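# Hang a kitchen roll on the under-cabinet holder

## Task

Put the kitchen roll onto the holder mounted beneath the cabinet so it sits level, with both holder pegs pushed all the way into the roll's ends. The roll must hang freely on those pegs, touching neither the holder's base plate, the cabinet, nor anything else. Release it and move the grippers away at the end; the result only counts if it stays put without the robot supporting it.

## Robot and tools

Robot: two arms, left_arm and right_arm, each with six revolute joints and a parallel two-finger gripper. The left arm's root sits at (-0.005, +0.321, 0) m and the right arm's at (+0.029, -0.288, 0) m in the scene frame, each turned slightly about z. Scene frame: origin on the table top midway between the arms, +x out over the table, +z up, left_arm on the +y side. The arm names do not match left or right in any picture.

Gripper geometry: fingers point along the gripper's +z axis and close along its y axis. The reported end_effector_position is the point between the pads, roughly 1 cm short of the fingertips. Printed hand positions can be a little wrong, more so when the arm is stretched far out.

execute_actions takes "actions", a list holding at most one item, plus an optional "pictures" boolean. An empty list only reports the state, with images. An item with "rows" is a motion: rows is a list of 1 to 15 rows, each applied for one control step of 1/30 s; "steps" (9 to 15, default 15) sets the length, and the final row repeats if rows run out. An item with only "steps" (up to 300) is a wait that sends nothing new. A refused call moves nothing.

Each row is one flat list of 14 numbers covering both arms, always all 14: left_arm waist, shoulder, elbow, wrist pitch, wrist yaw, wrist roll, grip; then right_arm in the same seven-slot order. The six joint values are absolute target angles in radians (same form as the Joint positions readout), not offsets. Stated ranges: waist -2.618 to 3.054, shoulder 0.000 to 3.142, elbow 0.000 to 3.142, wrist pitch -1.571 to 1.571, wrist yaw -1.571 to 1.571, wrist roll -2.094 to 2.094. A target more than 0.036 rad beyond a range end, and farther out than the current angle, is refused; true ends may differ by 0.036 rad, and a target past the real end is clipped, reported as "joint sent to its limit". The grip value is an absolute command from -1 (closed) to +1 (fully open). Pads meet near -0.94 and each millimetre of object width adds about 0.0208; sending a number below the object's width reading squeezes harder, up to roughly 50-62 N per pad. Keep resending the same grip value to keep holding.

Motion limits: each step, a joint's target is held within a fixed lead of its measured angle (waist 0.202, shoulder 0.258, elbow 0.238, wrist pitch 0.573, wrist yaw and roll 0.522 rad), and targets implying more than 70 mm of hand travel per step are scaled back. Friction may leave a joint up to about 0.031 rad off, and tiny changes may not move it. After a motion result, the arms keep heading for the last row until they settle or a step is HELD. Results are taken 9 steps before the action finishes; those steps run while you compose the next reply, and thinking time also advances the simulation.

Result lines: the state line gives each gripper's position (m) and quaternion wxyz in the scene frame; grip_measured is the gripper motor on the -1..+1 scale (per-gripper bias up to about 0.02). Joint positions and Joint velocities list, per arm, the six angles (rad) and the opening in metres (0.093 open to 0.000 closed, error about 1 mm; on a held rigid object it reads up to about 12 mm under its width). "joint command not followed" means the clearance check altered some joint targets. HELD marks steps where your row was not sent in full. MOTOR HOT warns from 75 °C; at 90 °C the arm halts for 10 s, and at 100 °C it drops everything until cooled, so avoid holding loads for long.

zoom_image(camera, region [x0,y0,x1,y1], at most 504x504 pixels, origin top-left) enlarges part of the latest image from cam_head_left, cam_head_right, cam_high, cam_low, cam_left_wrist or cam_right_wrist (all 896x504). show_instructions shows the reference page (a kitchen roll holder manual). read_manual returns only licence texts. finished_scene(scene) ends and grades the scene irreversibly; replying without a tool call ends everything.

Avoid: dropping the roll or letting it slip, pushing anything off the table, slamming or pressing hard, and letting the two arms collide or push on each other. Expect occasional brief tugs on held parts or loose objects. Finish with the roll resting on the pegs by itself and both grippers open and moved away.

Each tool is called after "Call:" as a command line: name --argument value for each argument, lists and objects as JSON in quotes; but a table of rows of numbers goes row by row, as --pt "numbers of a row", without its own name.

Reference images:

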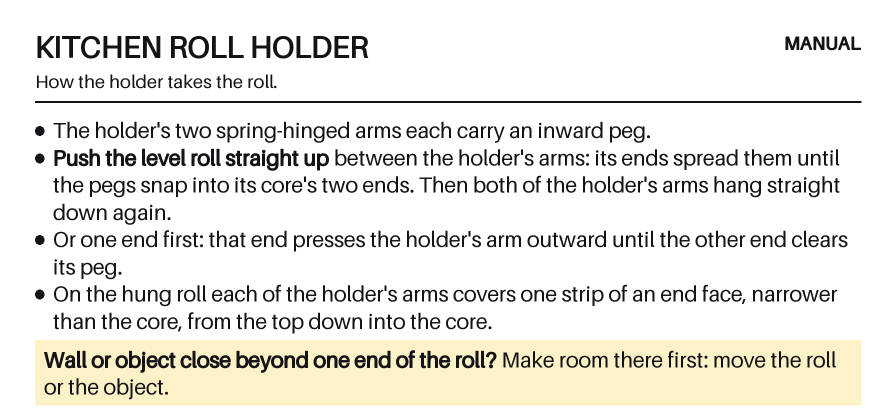

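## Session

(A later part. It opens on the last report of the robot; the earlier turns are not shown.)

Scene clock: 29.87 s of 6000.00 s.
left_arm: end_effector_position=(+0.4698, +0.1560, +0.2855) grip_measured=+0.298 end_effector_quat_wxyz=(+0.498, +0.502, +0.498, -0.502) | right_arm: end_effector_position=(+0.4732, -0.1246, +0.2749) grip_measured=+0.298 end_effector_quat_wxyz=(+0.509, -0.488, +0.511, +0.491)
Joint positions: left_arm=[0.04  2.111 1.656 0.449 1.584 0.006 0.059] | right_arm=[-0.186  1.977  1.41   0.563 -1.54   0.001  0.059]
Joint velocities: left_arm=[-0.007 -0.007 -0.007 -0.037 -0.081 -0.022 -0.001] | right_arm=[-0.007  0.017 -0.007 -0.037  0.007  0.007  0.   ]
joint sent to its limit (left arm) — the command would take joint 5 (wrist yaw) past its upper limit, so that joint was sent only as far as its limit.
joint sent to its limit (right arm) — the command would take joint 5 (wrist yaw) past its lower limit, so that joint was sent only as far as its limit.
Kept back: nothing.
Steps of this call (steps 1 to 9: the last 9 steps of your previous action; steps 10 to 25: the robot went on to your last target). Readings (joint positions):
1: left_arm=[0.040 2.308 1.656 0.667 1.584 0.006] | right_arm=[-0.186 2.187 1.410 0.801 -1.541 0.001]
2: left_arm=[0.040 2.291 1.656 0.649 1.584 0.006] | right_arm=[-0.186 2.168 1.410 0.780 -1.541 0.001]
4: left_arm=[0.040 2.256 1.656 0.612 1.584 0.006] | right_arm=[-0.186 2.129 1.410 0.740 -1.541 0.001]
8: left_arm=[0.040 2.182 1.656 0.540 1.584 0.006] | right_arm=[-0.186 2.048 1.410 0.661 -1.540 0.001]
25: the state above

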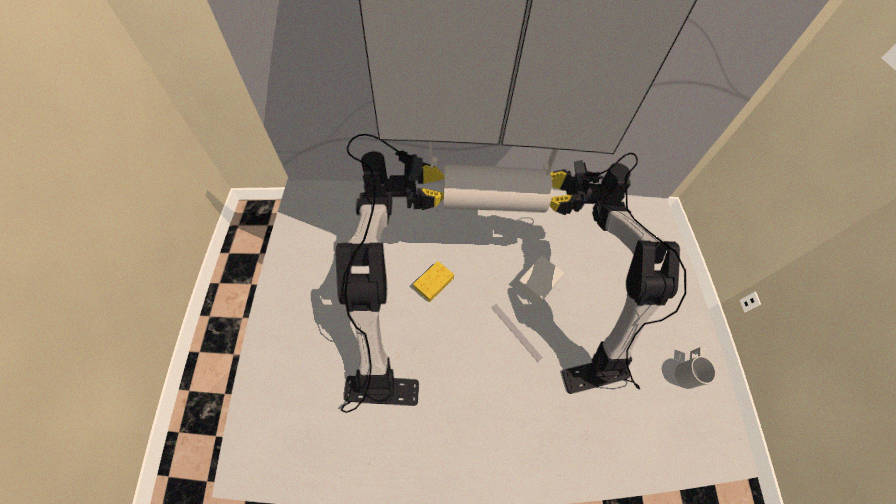

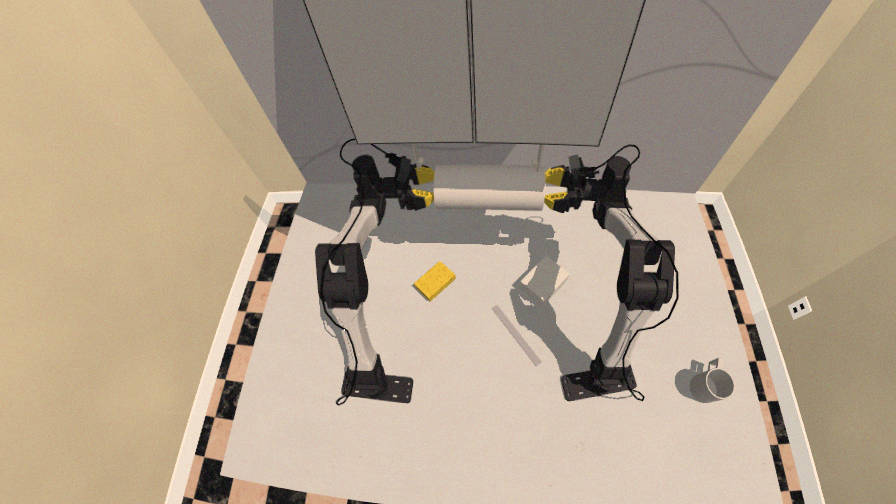

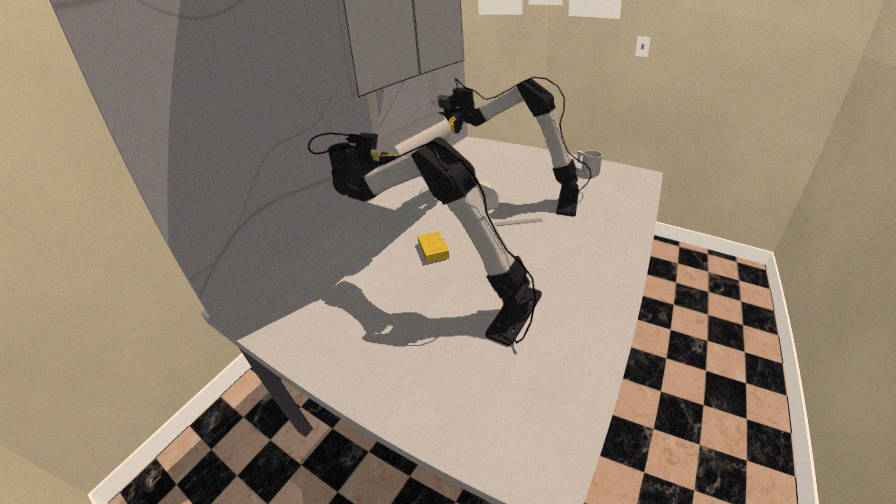

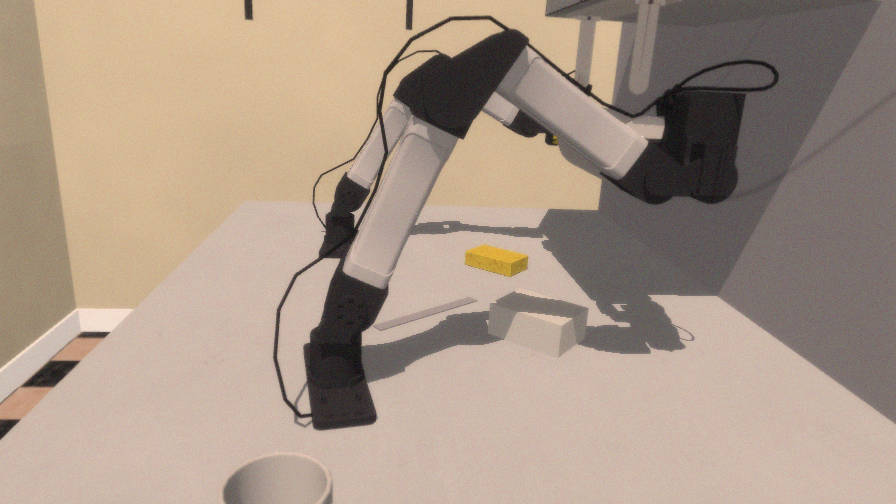

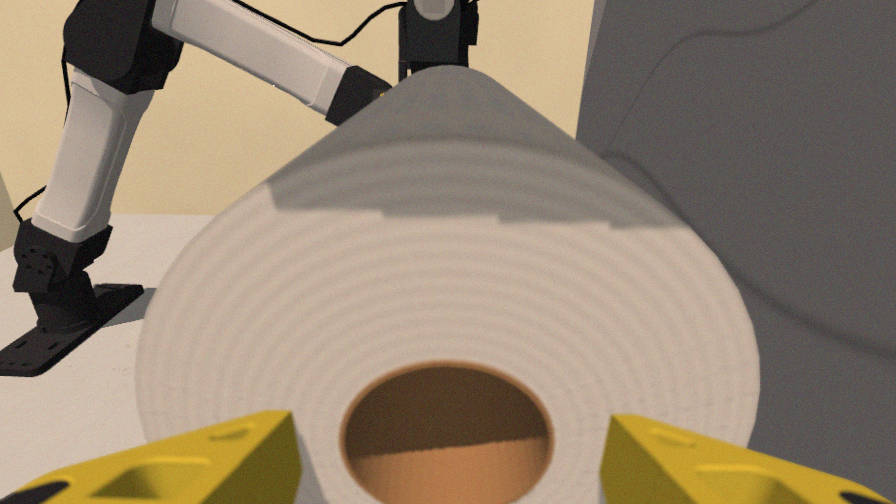

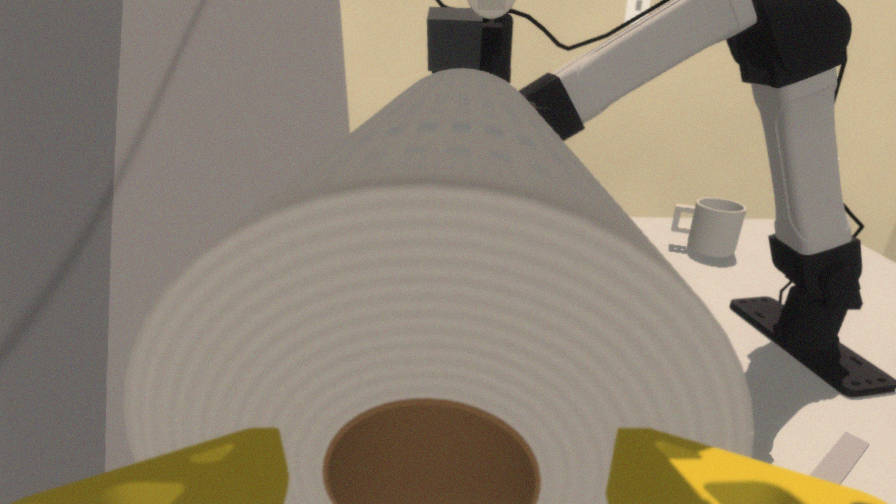

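Call:
execute_actions --actions '[{"rows":[[-0.033,2.095,1.635,0.445,1.6,0,0.3,-0.093,1.96,1.41,0.55,-1.6,0,0.3],[-0.026,2.085,1.625,0.44,1.6,0,0.3,-0.086,1.955,1.41,0.545,-1.6,0,0.3],[-0.019,2.075,1.617,0.44,1.6,0,0.3,-0.079,1.947,1.41,0.54,-1.6,0,0.3],[-0.012,2.063,1.61,0.435,1.6,0,0.3,-0.072,1.94,1.41,0.53,-1.6,0,0.3],[-0.005,2.05,1.6,0.435,1.6,0,0.3,-0.065,1.932,1.41,0.525,-1.6,0,0.3],[0.002,2.038,1.59,0.43,1.6,0,0.3,-0.058,1.924,1.41,0.515,-1.6,0,0.3],[0.009,2.026,1.583,0.43,1.6,0,0.3,-0.051,1.916,1.41,0.51,-1.6,0,0.3],[0.016,2.012,1.575,0.425,1.6,0,0.3,-0.044,1.907,1.41,0.505,-1.6,0,0.3]]}]'

Call:
execute_actions --actions '[{"steps":22}]' --pictures true

Call:
zoom_image --camera "cam_head_left" --region '[390, 130, 600, 220]'

Call:
zoom_image --camera "cam_head_right" --region '[380, 130, 590, 220]'

Scene clock: 30.93 s of 6000.00 s.
left_arm: end_effector_position=(+0.4661, +0.1638, +0.2817) grip_measured=+0.298 end_effector_quat_wxyz=(+0.494, +0.489, +0.510, -0.506) | right_arm: end_effector_position=(+0.4697, -0.1175, +0.2756) grip_measured=+0.298 end_effector_quat_wxyz=(+0.500, -0.486, +0.514, +0.499)
Joint positions: left_arm=[0.057 2.088 1.614 0.435 1.584 0.006 0.059] | right_arm=[-0.17   1.969  1.41   0.533 -1.537  0.001  0.059]
Joint velocities: left_arm=[ 0.178 -0.252 -0.325 -0.095 -0.007 -0.007 -0.   ] | right_arm=[ 0.154 -0.12   0.007 -0.227  0.022  0.095  0.   ]
joint sent to its limit (left arm) — the command would take joint 5 (wrist yaw) past its upper limit, so that joint was sent only as far as its limit.
joint sent to its limit (right arm) — the command would take joint 5 (wrist yaw) past its lower limit, so that joint was sent only as far as its limit.
Steps of this call (steps 1 to 26: the robot went on to your last target; steps 27 to 32: the first 6 steps of this action). Readings (joint positions):
27: left_arm=[0.040 2.111 1.656 0.446 1.584 0.006] | right_arm=[-0.186 1.977 1.410 0.558 -1.540 0.001]
28: left_arm=[0.041 2.111 1.653 0.445 1.584 0.006] | right_arm=[-0.186 1.977 1.410 0.556 -1.540 0.001]
30: left_arm=[0.046 2.102 1.636 0.442 1.584 0.006] | right_arm=[-0.181 1.976 1.410 0.548 -1.540 0.001]
32: the state above

Scene clock: 31.67 s of 6000.00 s.
left_arm: end_effector_position=(+0.4590, +0.1801, +0.2985) grip_measured=+0.298 end_effector_quat_wxyz=(+0.508, +0.485, +0.514, -0.492) | right_arm: end_effector_position=(+0.4607, -0.1029, +0.2912) grip_measured=+0.298 end_effector_quat_wxyz=(+0.501, -0.491, +0.509, +0.498)
Joint positions: left_arm=[0.092 2.027 1.585 0.423 1.584 0.006 0.059] | right_arm=[-0.136  1.926  1.41   0.5   -1.51   0.001  0.059]
Joint velocities: left_arm=[-0.002  0.007 -0.017 -0.037 -0.007 -0.022  0.001] | right_arm=[-0.012 -0.012 -0.007  0.051  0.007 -0.022  0.   ]
joint sent to its limit (left arm) — the command would take joint 5 (wrist yaw) past its upper limit, so that joint was sent only as far as its limit.
joint sent to its limit (right arm) — the command would take joint 5 (wrist yaw) past its lower limit, so that joint was sent only as far as its limit.
Kept back: nothing.
Steps of this call (steps 1 to 9: the last 9 steps of your previous action; steps 10 to 22: the robot went on to your last target). Readings (joint positions):
1: left_arm=[0.063 2.079 1.604 0.432 1.584 0.006] | right_arm=[-0.164 1.964 1.410 0.526 -1.534 0.001]
2: left_arm=[0.071 2.068 1.594 0.428 1.584 0.006] | right_arm=[-0.156 1.956 1.410 0.519 -1.530 0.001]
4: left_arm=[0.085 2.048 1.585 0.425 1.584 0.006] | right_arm=[-0.143 1.941 1.410 0.512 -1.522 0.001]
8: left_arm=[0.092 2.028 1.585 0.425 1.584 0.006] | right_arm=[-0.136 1.926 1.410 0.511 -1.512 0.001]
22: the state above

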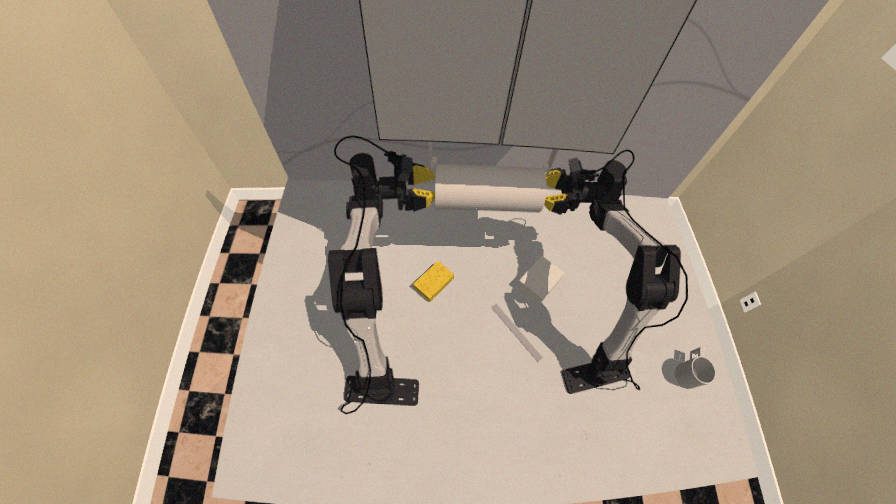

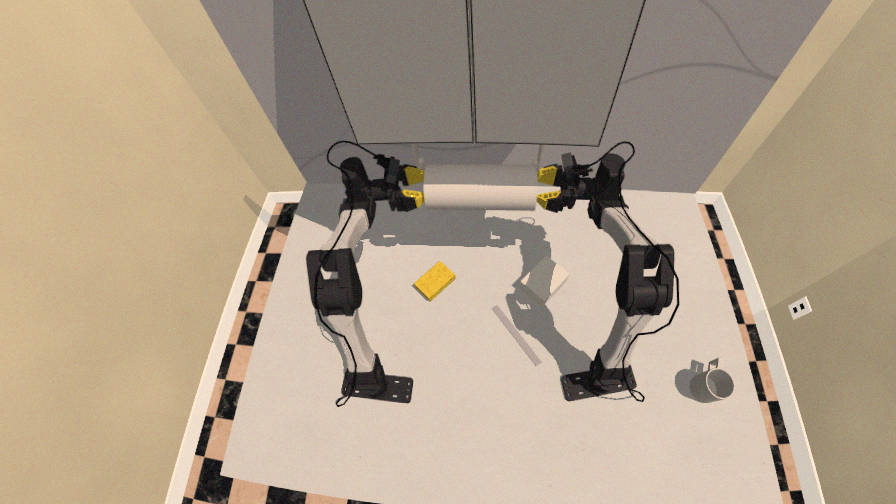

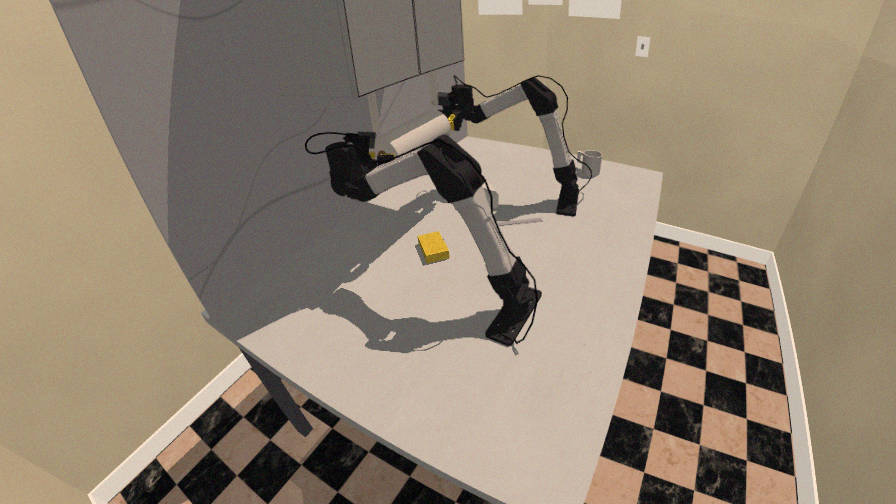

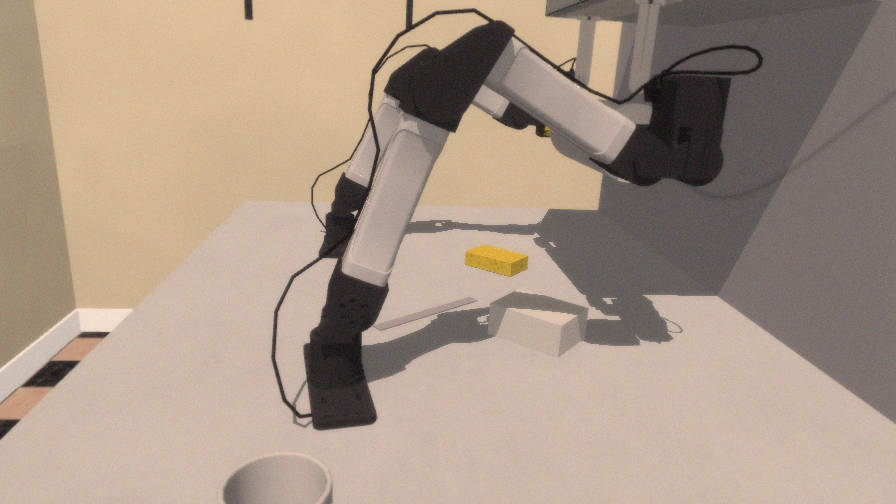

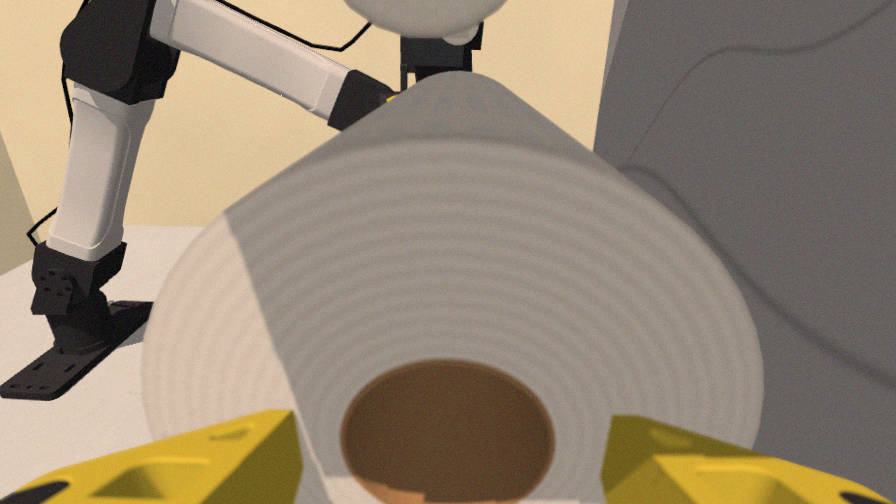

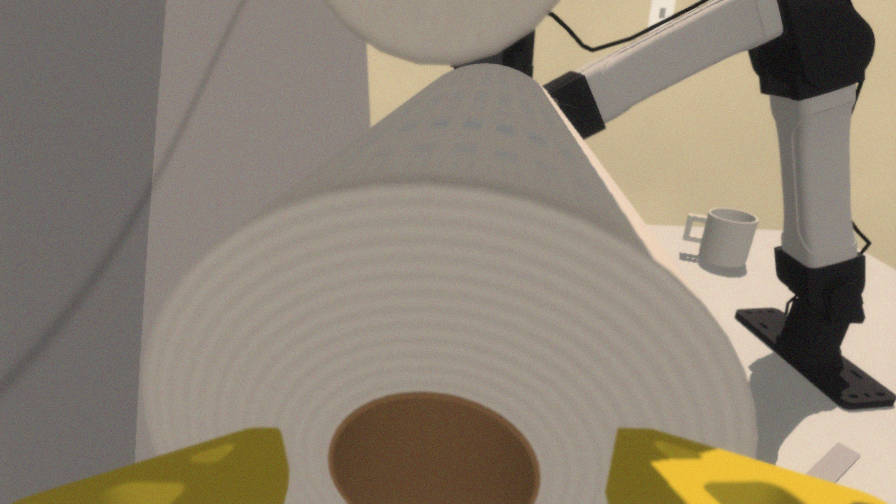

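Region (390, 130, 600, 220) of cam_head_left's 896x504 image, scaled by 2.400, with more detail than that image has; it fills the top 216 rows of this view, and the rest is white.

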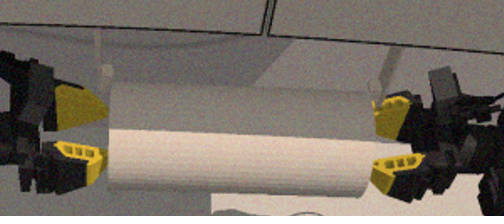

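Region (380, 130, 590, 220) of cam_head_right's 896x504 image, scaled by 2.400, with more detail than that image has; it fills the top 216 rows of this view, and the rest is white.

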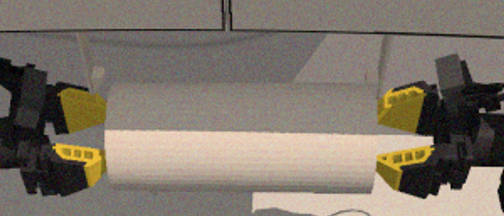

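Call:
execute_actions --actions '[{"rows":[[0.024,2.008,1.615,0.42,1.6,0,0.3,-0.036,1.903,1.44,0.49,-1.52,0,0.3],[0.024,2.006,1.628,0.407,1.6,0,0.3,-0.036,1.9,1.451,0.476,-1.52,0,0.3],[0.024,2.004,1.641,0.393,1.6,0,0.3,-0.036,1.897,1.462,0.462,-1.52,0,0.3],[0.024,2.002,1.654,0.379,1.6,0,0.3,-0.036,1.894,1.473,0.448,-1.52,0,0.3],[0.024,2.0,1.667,0.365,1.6,0,0.3,-0.036,1.891,1.484,0.434,-1.52,0,0.3],[0.024,1.998,1.68,0.351,1.6,0,0.3,-0.036,1.888,1.495,0.42,-1.52,0,0.3],[0.024,1.996,1.693,0.337,1.6,0,0.3,-0.036,1.885,1.506,0.406,-1.52,0,0.3],[0.024,1.994,1.706,0.323,1.6,0,0.3,-0.036,1.882,1.517,0.392,-1.52,0,0.3],[0.024,1.992,1.719,0.309,1.6,0,0.3,-0.036,1.878,1.528,0.378,-1.52,0,0.3],[0.024,1.99,1.732,0.295,1.6,0,0.3,-0.036,1.874,1.539,0.365,-1.52,0,0.3]]}]'

Call:
execute_actions --actions '[{"steps":22}]' --pictures true

Scene clock: 32.77 s of 6000.00 s.
left_arm: end_effector_position=(+0.4612, +0.1811, +0.3092) grip_measured=+0.298 end_effector_quat_wxyz=(+0.510, +0.486, +0.514, -0.490) | right_arm: end_effector_position=(+0.4646, -0.1015, +0.2985) grip_measured=+0.298 end_effector_quat_wxyz=(+0.500, -0.485, +0.515, +0.499)
Joint positions: left_arm=[0.094 2.027 1.627 0.385 1.584 0.006 0.059] | right_arm=[-0.133  1.926  1.445  0.453 -1.497  0.001  0.059]
Joint velocities: left_arm=[ 0.007 -0.002  0.418 -0.168 -0.022 -0.007 -0.   ] | right_arm=[ 0.007 -0.002  0.325 -0.256 -0.095 -0.007 -0.001]
joint sent to its limit (left arm) — the command would take joint 5 (wrist yaw) past its upper limit, so that joint was sent only as far as its limit.
joint sent to its limit (right arm) — the command would take joint 5 (wrist yaw) past its lower limit, so that joint was sent only as far as its limit.
Steps of this call (steps 1 to 15: the robot went on to your last target; steps 16 to 27: nothing new was sent; steps 28 to 33: the first 6 steps of this action). Readings (joint positions):
28: left_arm=[0.092 2.027 1.585 0.423 1.584 0.006] | right_arm=[-0.136 1.926 1.410 0.498 -1.506 0.001]
29: left_arm=[0.092 2.027 1.588 0.419 1.584 0.006] | right_arm=[-0.135 1.926 1.412 0.492 -1.502 0.001]
31: left_arm=[0.094 2.027 1.602 0.403 1.584 0.006] | right_arm=[-0.134 1.926 1.424 0.473 -1.499 0.001]
33: the state above

Scene clock: 33.50 s of 6000.00 s.
left_arm: end_effector_position=(+0.4604, +0.1838, +0.3362) grip_measured=+0.298 end_effector_quat_wxyz=(+0.513, +0.486, +0.514, -0.487) | right_arm: end_effector_position=(+0.4639, -0.0986, +0.3154) grip_measured=+0.298 end_effector_quat_wxyz=(+0.492, -0.478, +0.523, +0.506)
Joint positions: left_arm=[0.1   2.009 1.706 0.295 1.584 0.006 0.059] | right_arm=[-0.126  1.909  1.501  0.35  -1.49   0.001  0.059]
Joint velocities: left_arm=[-0.017 -0.007 -0.012 -0.022  0.022  0.022 -0.001] | right_arm=[ 0.007 -0.007 -0.012 -0.051 -0.022 -0.051  0.001]
joint sent to its limit (left arm) — the command would take joint 5 (wrist yaw) past its upper limit, so that joint was sent only as far as its limit.
Kept back: nothing.
Steps of this call (steps 1 to 9: the last 9 steps of your previous action; steps 10 to 22: the robot went on to your last target). Readings (joint positions):
1: left_arm=[0.095 2.027 1.642 0.376 1.584 0.006] | right_arm=[-0.133 1.924 1.457 0.442 -1.496 0.001]
2: left_arm=[0.095 2.026 1.656 0.366 1.584 0.006] | right_arm=[-0.133 1.921 1.467 0.430 -1.495 0.001]
4: left_arm=[0.095 2.022 1.682 0.343 1.584 0.006] | right_arm=[-0.132 1.915 1.486 0.402 -1.493 0.001]
8: left_arm=[0.100 2.010 1.706 0.319 1.584 0.006] | right_arm=[-0.126 1.909 1.501 0.365 -1.490 0.001]
22: the state above

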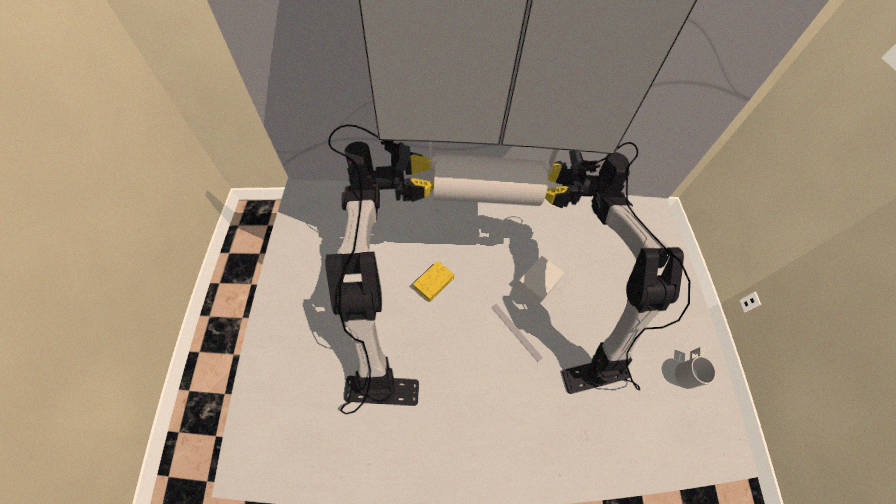

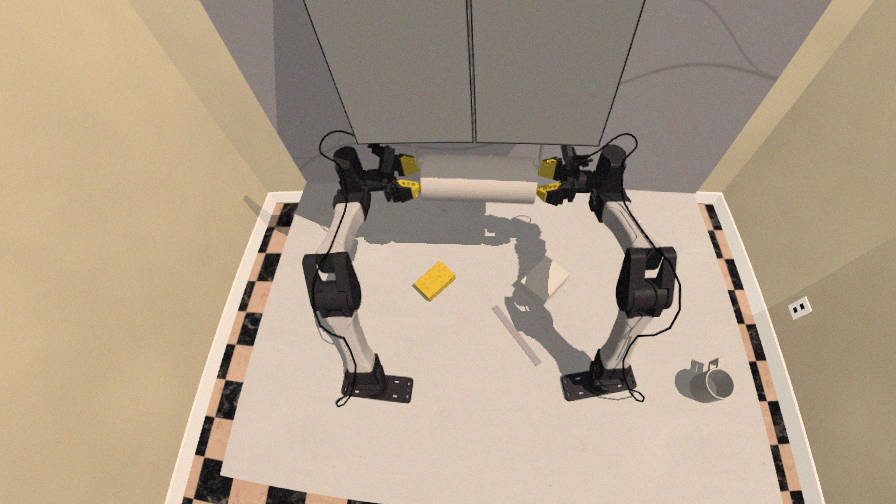

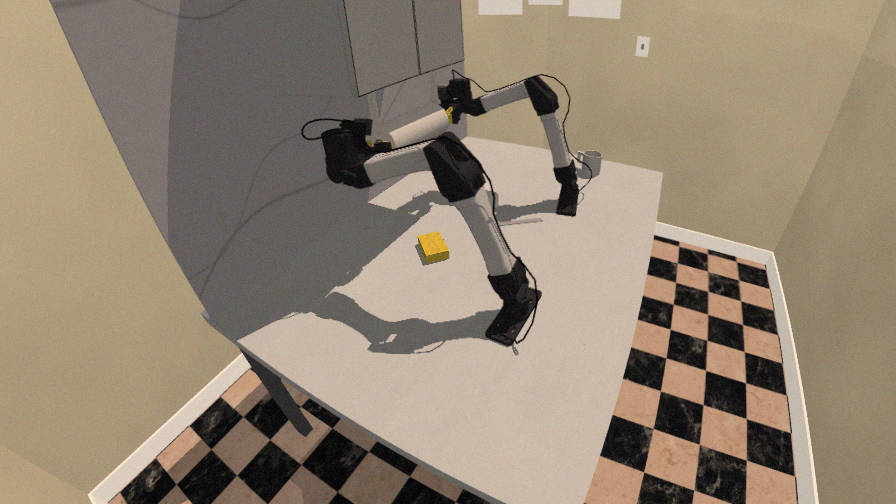

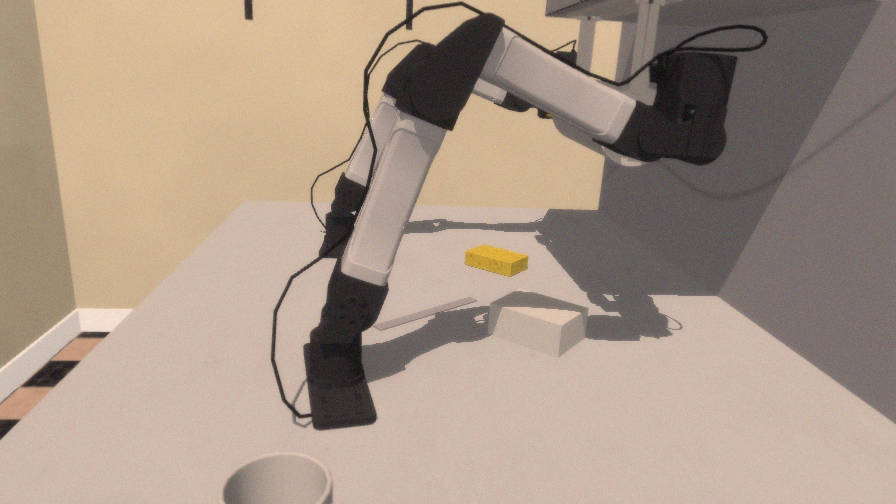

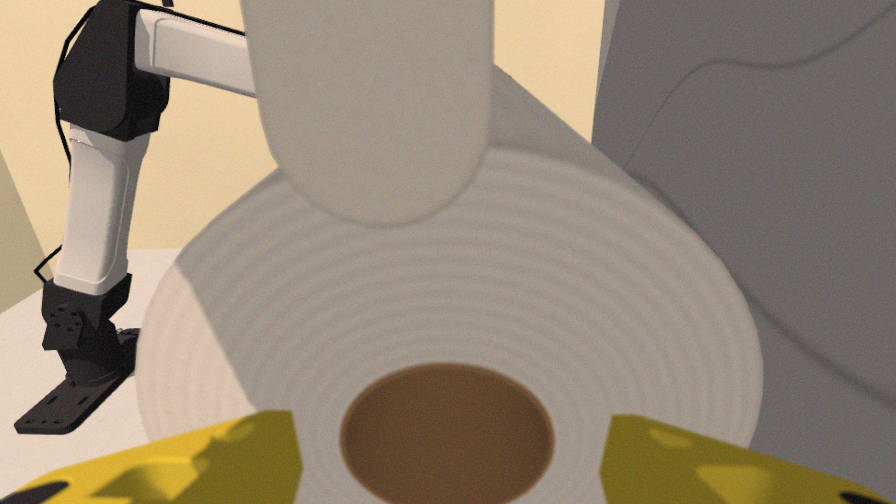

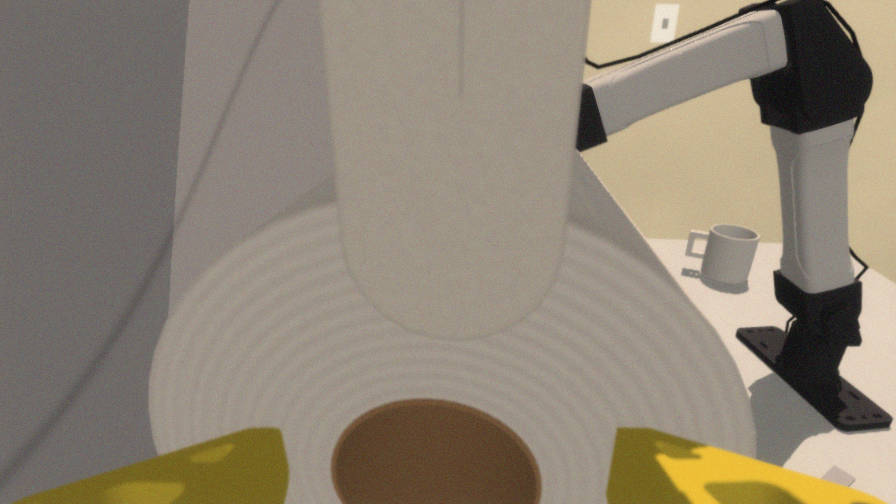

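Call:
execute_actions --actions '[{"rows":[[0.01,1.985,1.735,0.29,1.6,0,0.3,-0.02,1.865,1.55,0.365,-1.54,0,0.3],[0.01,1.985,1.74,0.285,1.6,0,0.3,-0.02,1.856,1.561,0.36,-1.54,0,0.3],[0.01,1.98,1.75,0.275,1.6,0,0.3,-0.02,1.848,1.572,0.35,-1.54,0,0.3],[0.01,1.98,1.762,0.26,1.6,0,0.3,-0.02,1.84,1.583,0.337,-1.54,0,0.3],[0.01,1.975,1.775,0.246,1.6,0,0.3,-0.02,1.84,1.594,0.324,-1.54,0,0.3],[0.01,1.975,1.788,0.232,1.6,0,0.3,-0.02,1.84,1.605,0.311,-1.54,0,0.3],[0.01,1.97,1.801,0.218,1.6,0,0.3,-0.02,1.84,1.616,0.298,-1.54,0,0.3],[0.01,1.97,1.814,0.204,1.6,0,0.3,-0.02,1.84,1.627,0.285,-1.54,0,0.3],[0.01,1.97,1.827,0.19,1.6,0,0.3,-0.02,1.84,1.638,0.272,-1.54,0,0.3],[0.01,1.97,1.841,0.177,1.6,0,0.3,-0.02,1.84,1.649,0.26,-1.54,0,0.3],[0.01,1.97,1.855,0.164,1.6,0,0.3,-0.02,1.84,1.66,0.248,-1.54,0,0.3],[0.01,1.97,1.869,0.15,1.6,0,0.3,-0.02,1.84,1.671,0.236,-1.54,0,0.3],[0.01,1.97,1.883,0.137,1.6,0,0.3,-0.02,1.84,1.682,0.224,-1.54,0,0.3],[0.01,1.97,1.897,0.124,1.6,0,0.3,-0.02,1.84,1.693,0.212,-1.54,0,0.3],[0.01,1.97,1.91,0.11,1.6,0,0.3,-0.02,1.84,1.705,0.2,-1.54,0,0.3]]}]'

Call:
execute_actions --actions '[{"steps":25}]' --pictures true

Call:
zoom_image --camera "cam_head_left" --region '[390, 120, 600, 210]'

Scene clock: 34.87 s of 6000.00 s.
left_arm: end_effector_position=(+0.4607, +0.1838, +0.3409) grip_measured=+0.298 end_effector_quat_wxyz=(+0.509, +0.482, +0.517, -0.491) | right_arm: end_effector_position=(+0.4625, -0.0978, +0.3250) grip_measured=+0.298 end_effector_quat_wxyz=(+0.488, -0.477, +0.525, +0.509)
Joint positions: left_arm=[0.1   2.009 1.728 0.259 1.584 0.006 0.059] | right_arm=[-0.124  1.9    1.531  0.303 -1.492  0.002  0.059]
Joint velocities: left_arm=[ 0.007 -0.017  0.261 -0.33   0.022 -0.022  0.   ] | right_arm=[-0.027 -0.056  0.256 -0.3    0.022 -0.007 -0.   ]
joint sent to its limit (left arm) — the command would take joint 5 (wrist yaw) past its upper limit, so that joint was sent only as far as its limit.
Steps of this call (steps 1 to 15: the robot went on to your last target; steps 16 to 35: nothing new was sent; steps 36 to 41: the first 6 steps of this action). Readings (joint positions):
36: left_arm=[0.100 2.009 1.706 0.294 1.584 0.006] | right_arm=[-0.125 1.908 1.502 0.349 -1.491 0.001]
37: left_arm=[0.100 2.009 1.706 0.293 1.584 0.006] | right_arm=[-0.124 1.907 1.506 0.344 -1.492 0.001]
39: left_arm=[0.100 2.009 1.713 0.280 1.584 0.006] | right_arm=[-0.124 1.904 1.516 0.327 -1.492 0.001]
41: the state above

Scene clock: 35.70 s of 6000.00 s.
left_arm: end_effector_position=(+0.4516, +0.1834, +0.3941) grip_measured=+0.298 end_effector_quat_wxyz=(+0.519, +0.493, +0.507, -0.480) | right_arm: end_effector_position=(+0.4541, -0.0982, +0.3841) grip_measured=+0.298 end_effector_quat_wxyz=(+0.511, -0.496, +0.503, +0.489)
Joint positions: left_arm=[0.101 1.981 1.889 0.113 1.584 0.006 0.059] | right_arm=[-0.124  1.859  1.681  0.198 -1.491  0.005  0.059]
Joint velocities: left_arm=[-0.002 -0.007 -0.022  0.007  0.066 -0.051 -0.001] | right_arm=[ 0.012 -0.012  0.002  0.007 -0.037 -0.037  0.   ]
joint sent to its limit (left arm) — the command would take joint 5 (wrist yaw) past its upper limit, so that joint was sent only as far as its limit.
Kept back: nothing.
Steps of this call (steps 1 to 9: the last 9 steps of your previous action; steps 10 to 25: the robot went on to your last target). Readings (joint positions):
1: left_arm=[0.100 2.009 1.739 0.247 1.584 0.006] | right_arm=[-0.124 1.899 1.541 0.290 -1.491 0.004]
2: left_arm=[0.100 2.009 1.750 0.234 1.584 0.006] | right_arm=[-0.124 1.899 1.551 0.277 -1.491 0.004]
4: left_arm=[0.100 2.008 1.781 0.212 1.584 0.006] | right_arm=[-0.124 1.898 1.574 0.257 -1.491 0.005]
8: left_arm=[0.100 2.000 1.845 0.169 1.584 0.006] | right_arm=[-0.124 1.883 1.634 0.224 -1.491 0.005]
25: the state above

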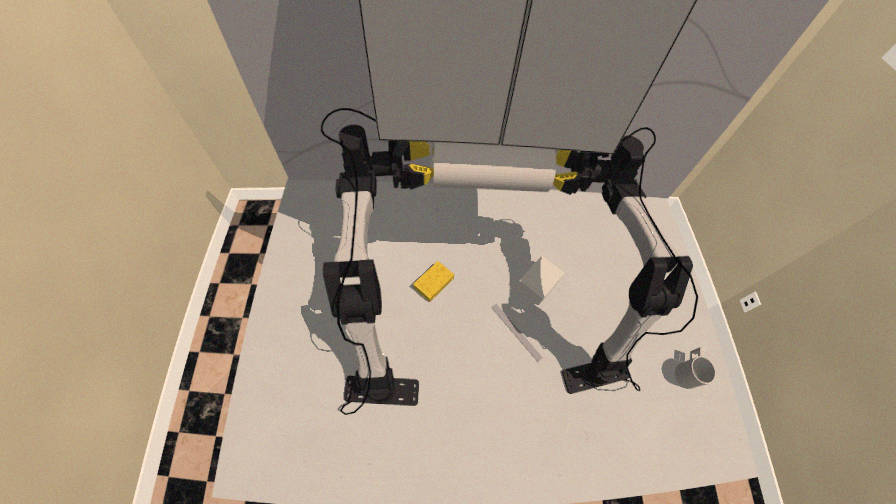

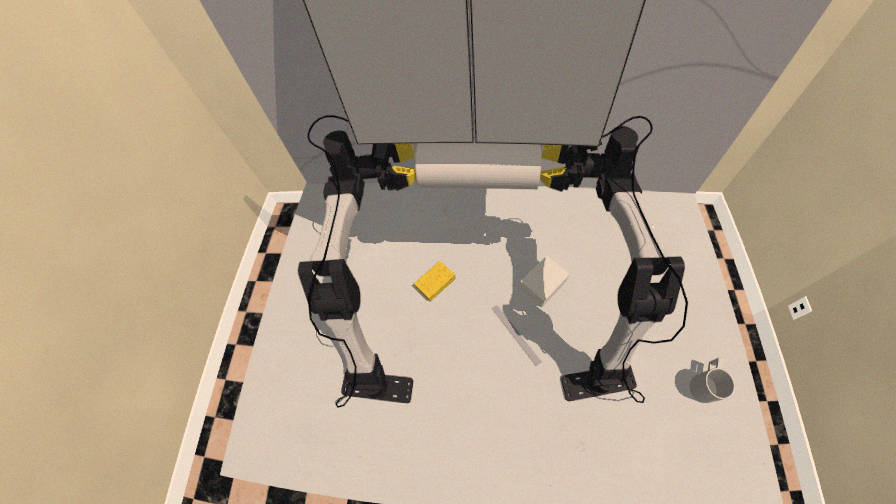

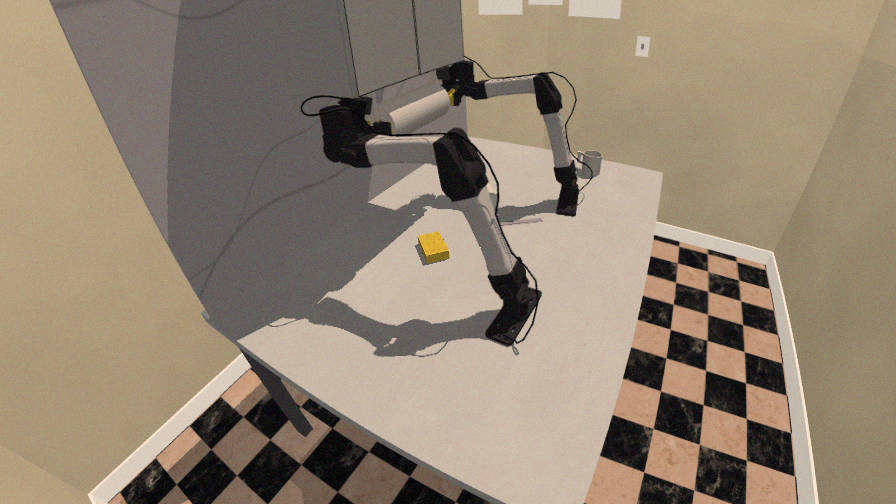

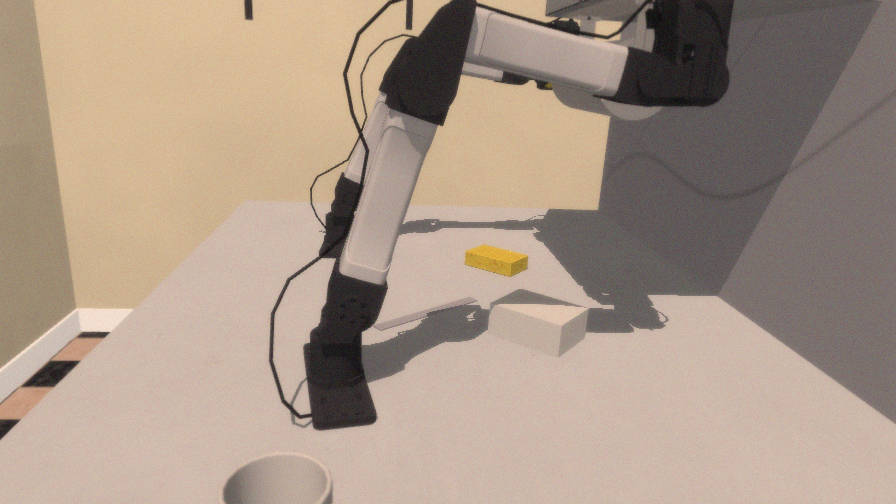

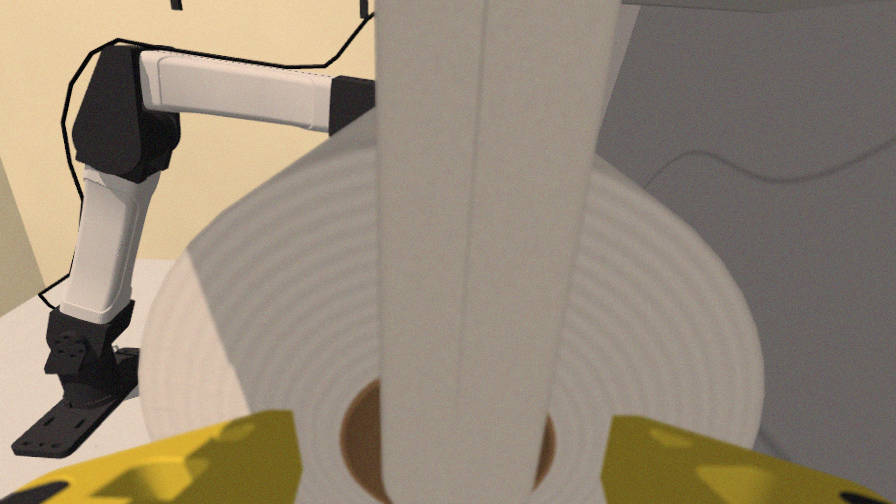

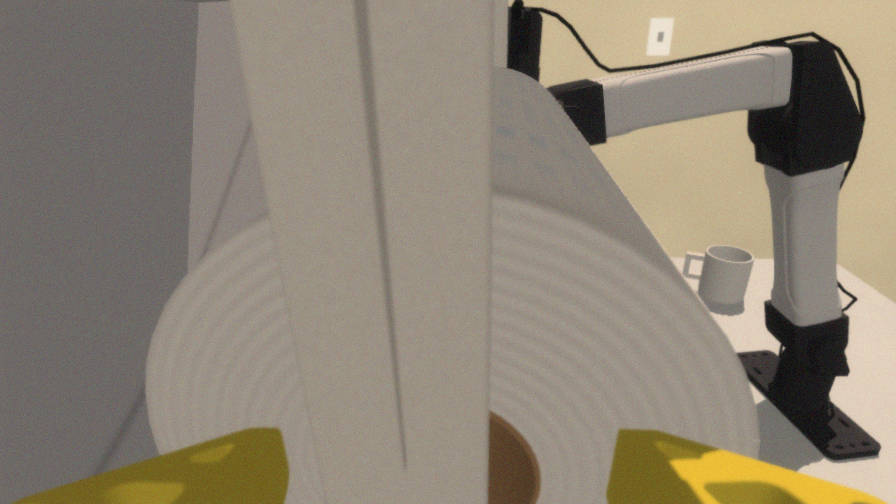

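Region (390, 120, 600, 210) of cam_head_left's 896x504 image, scaled by 2.400, with more detail than that image has; it fills the top 216 rows of this view, and the rest is white.

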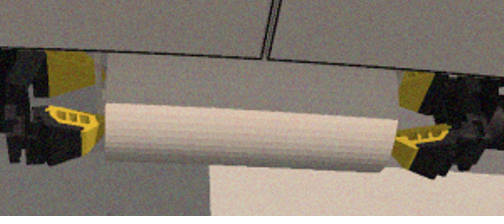

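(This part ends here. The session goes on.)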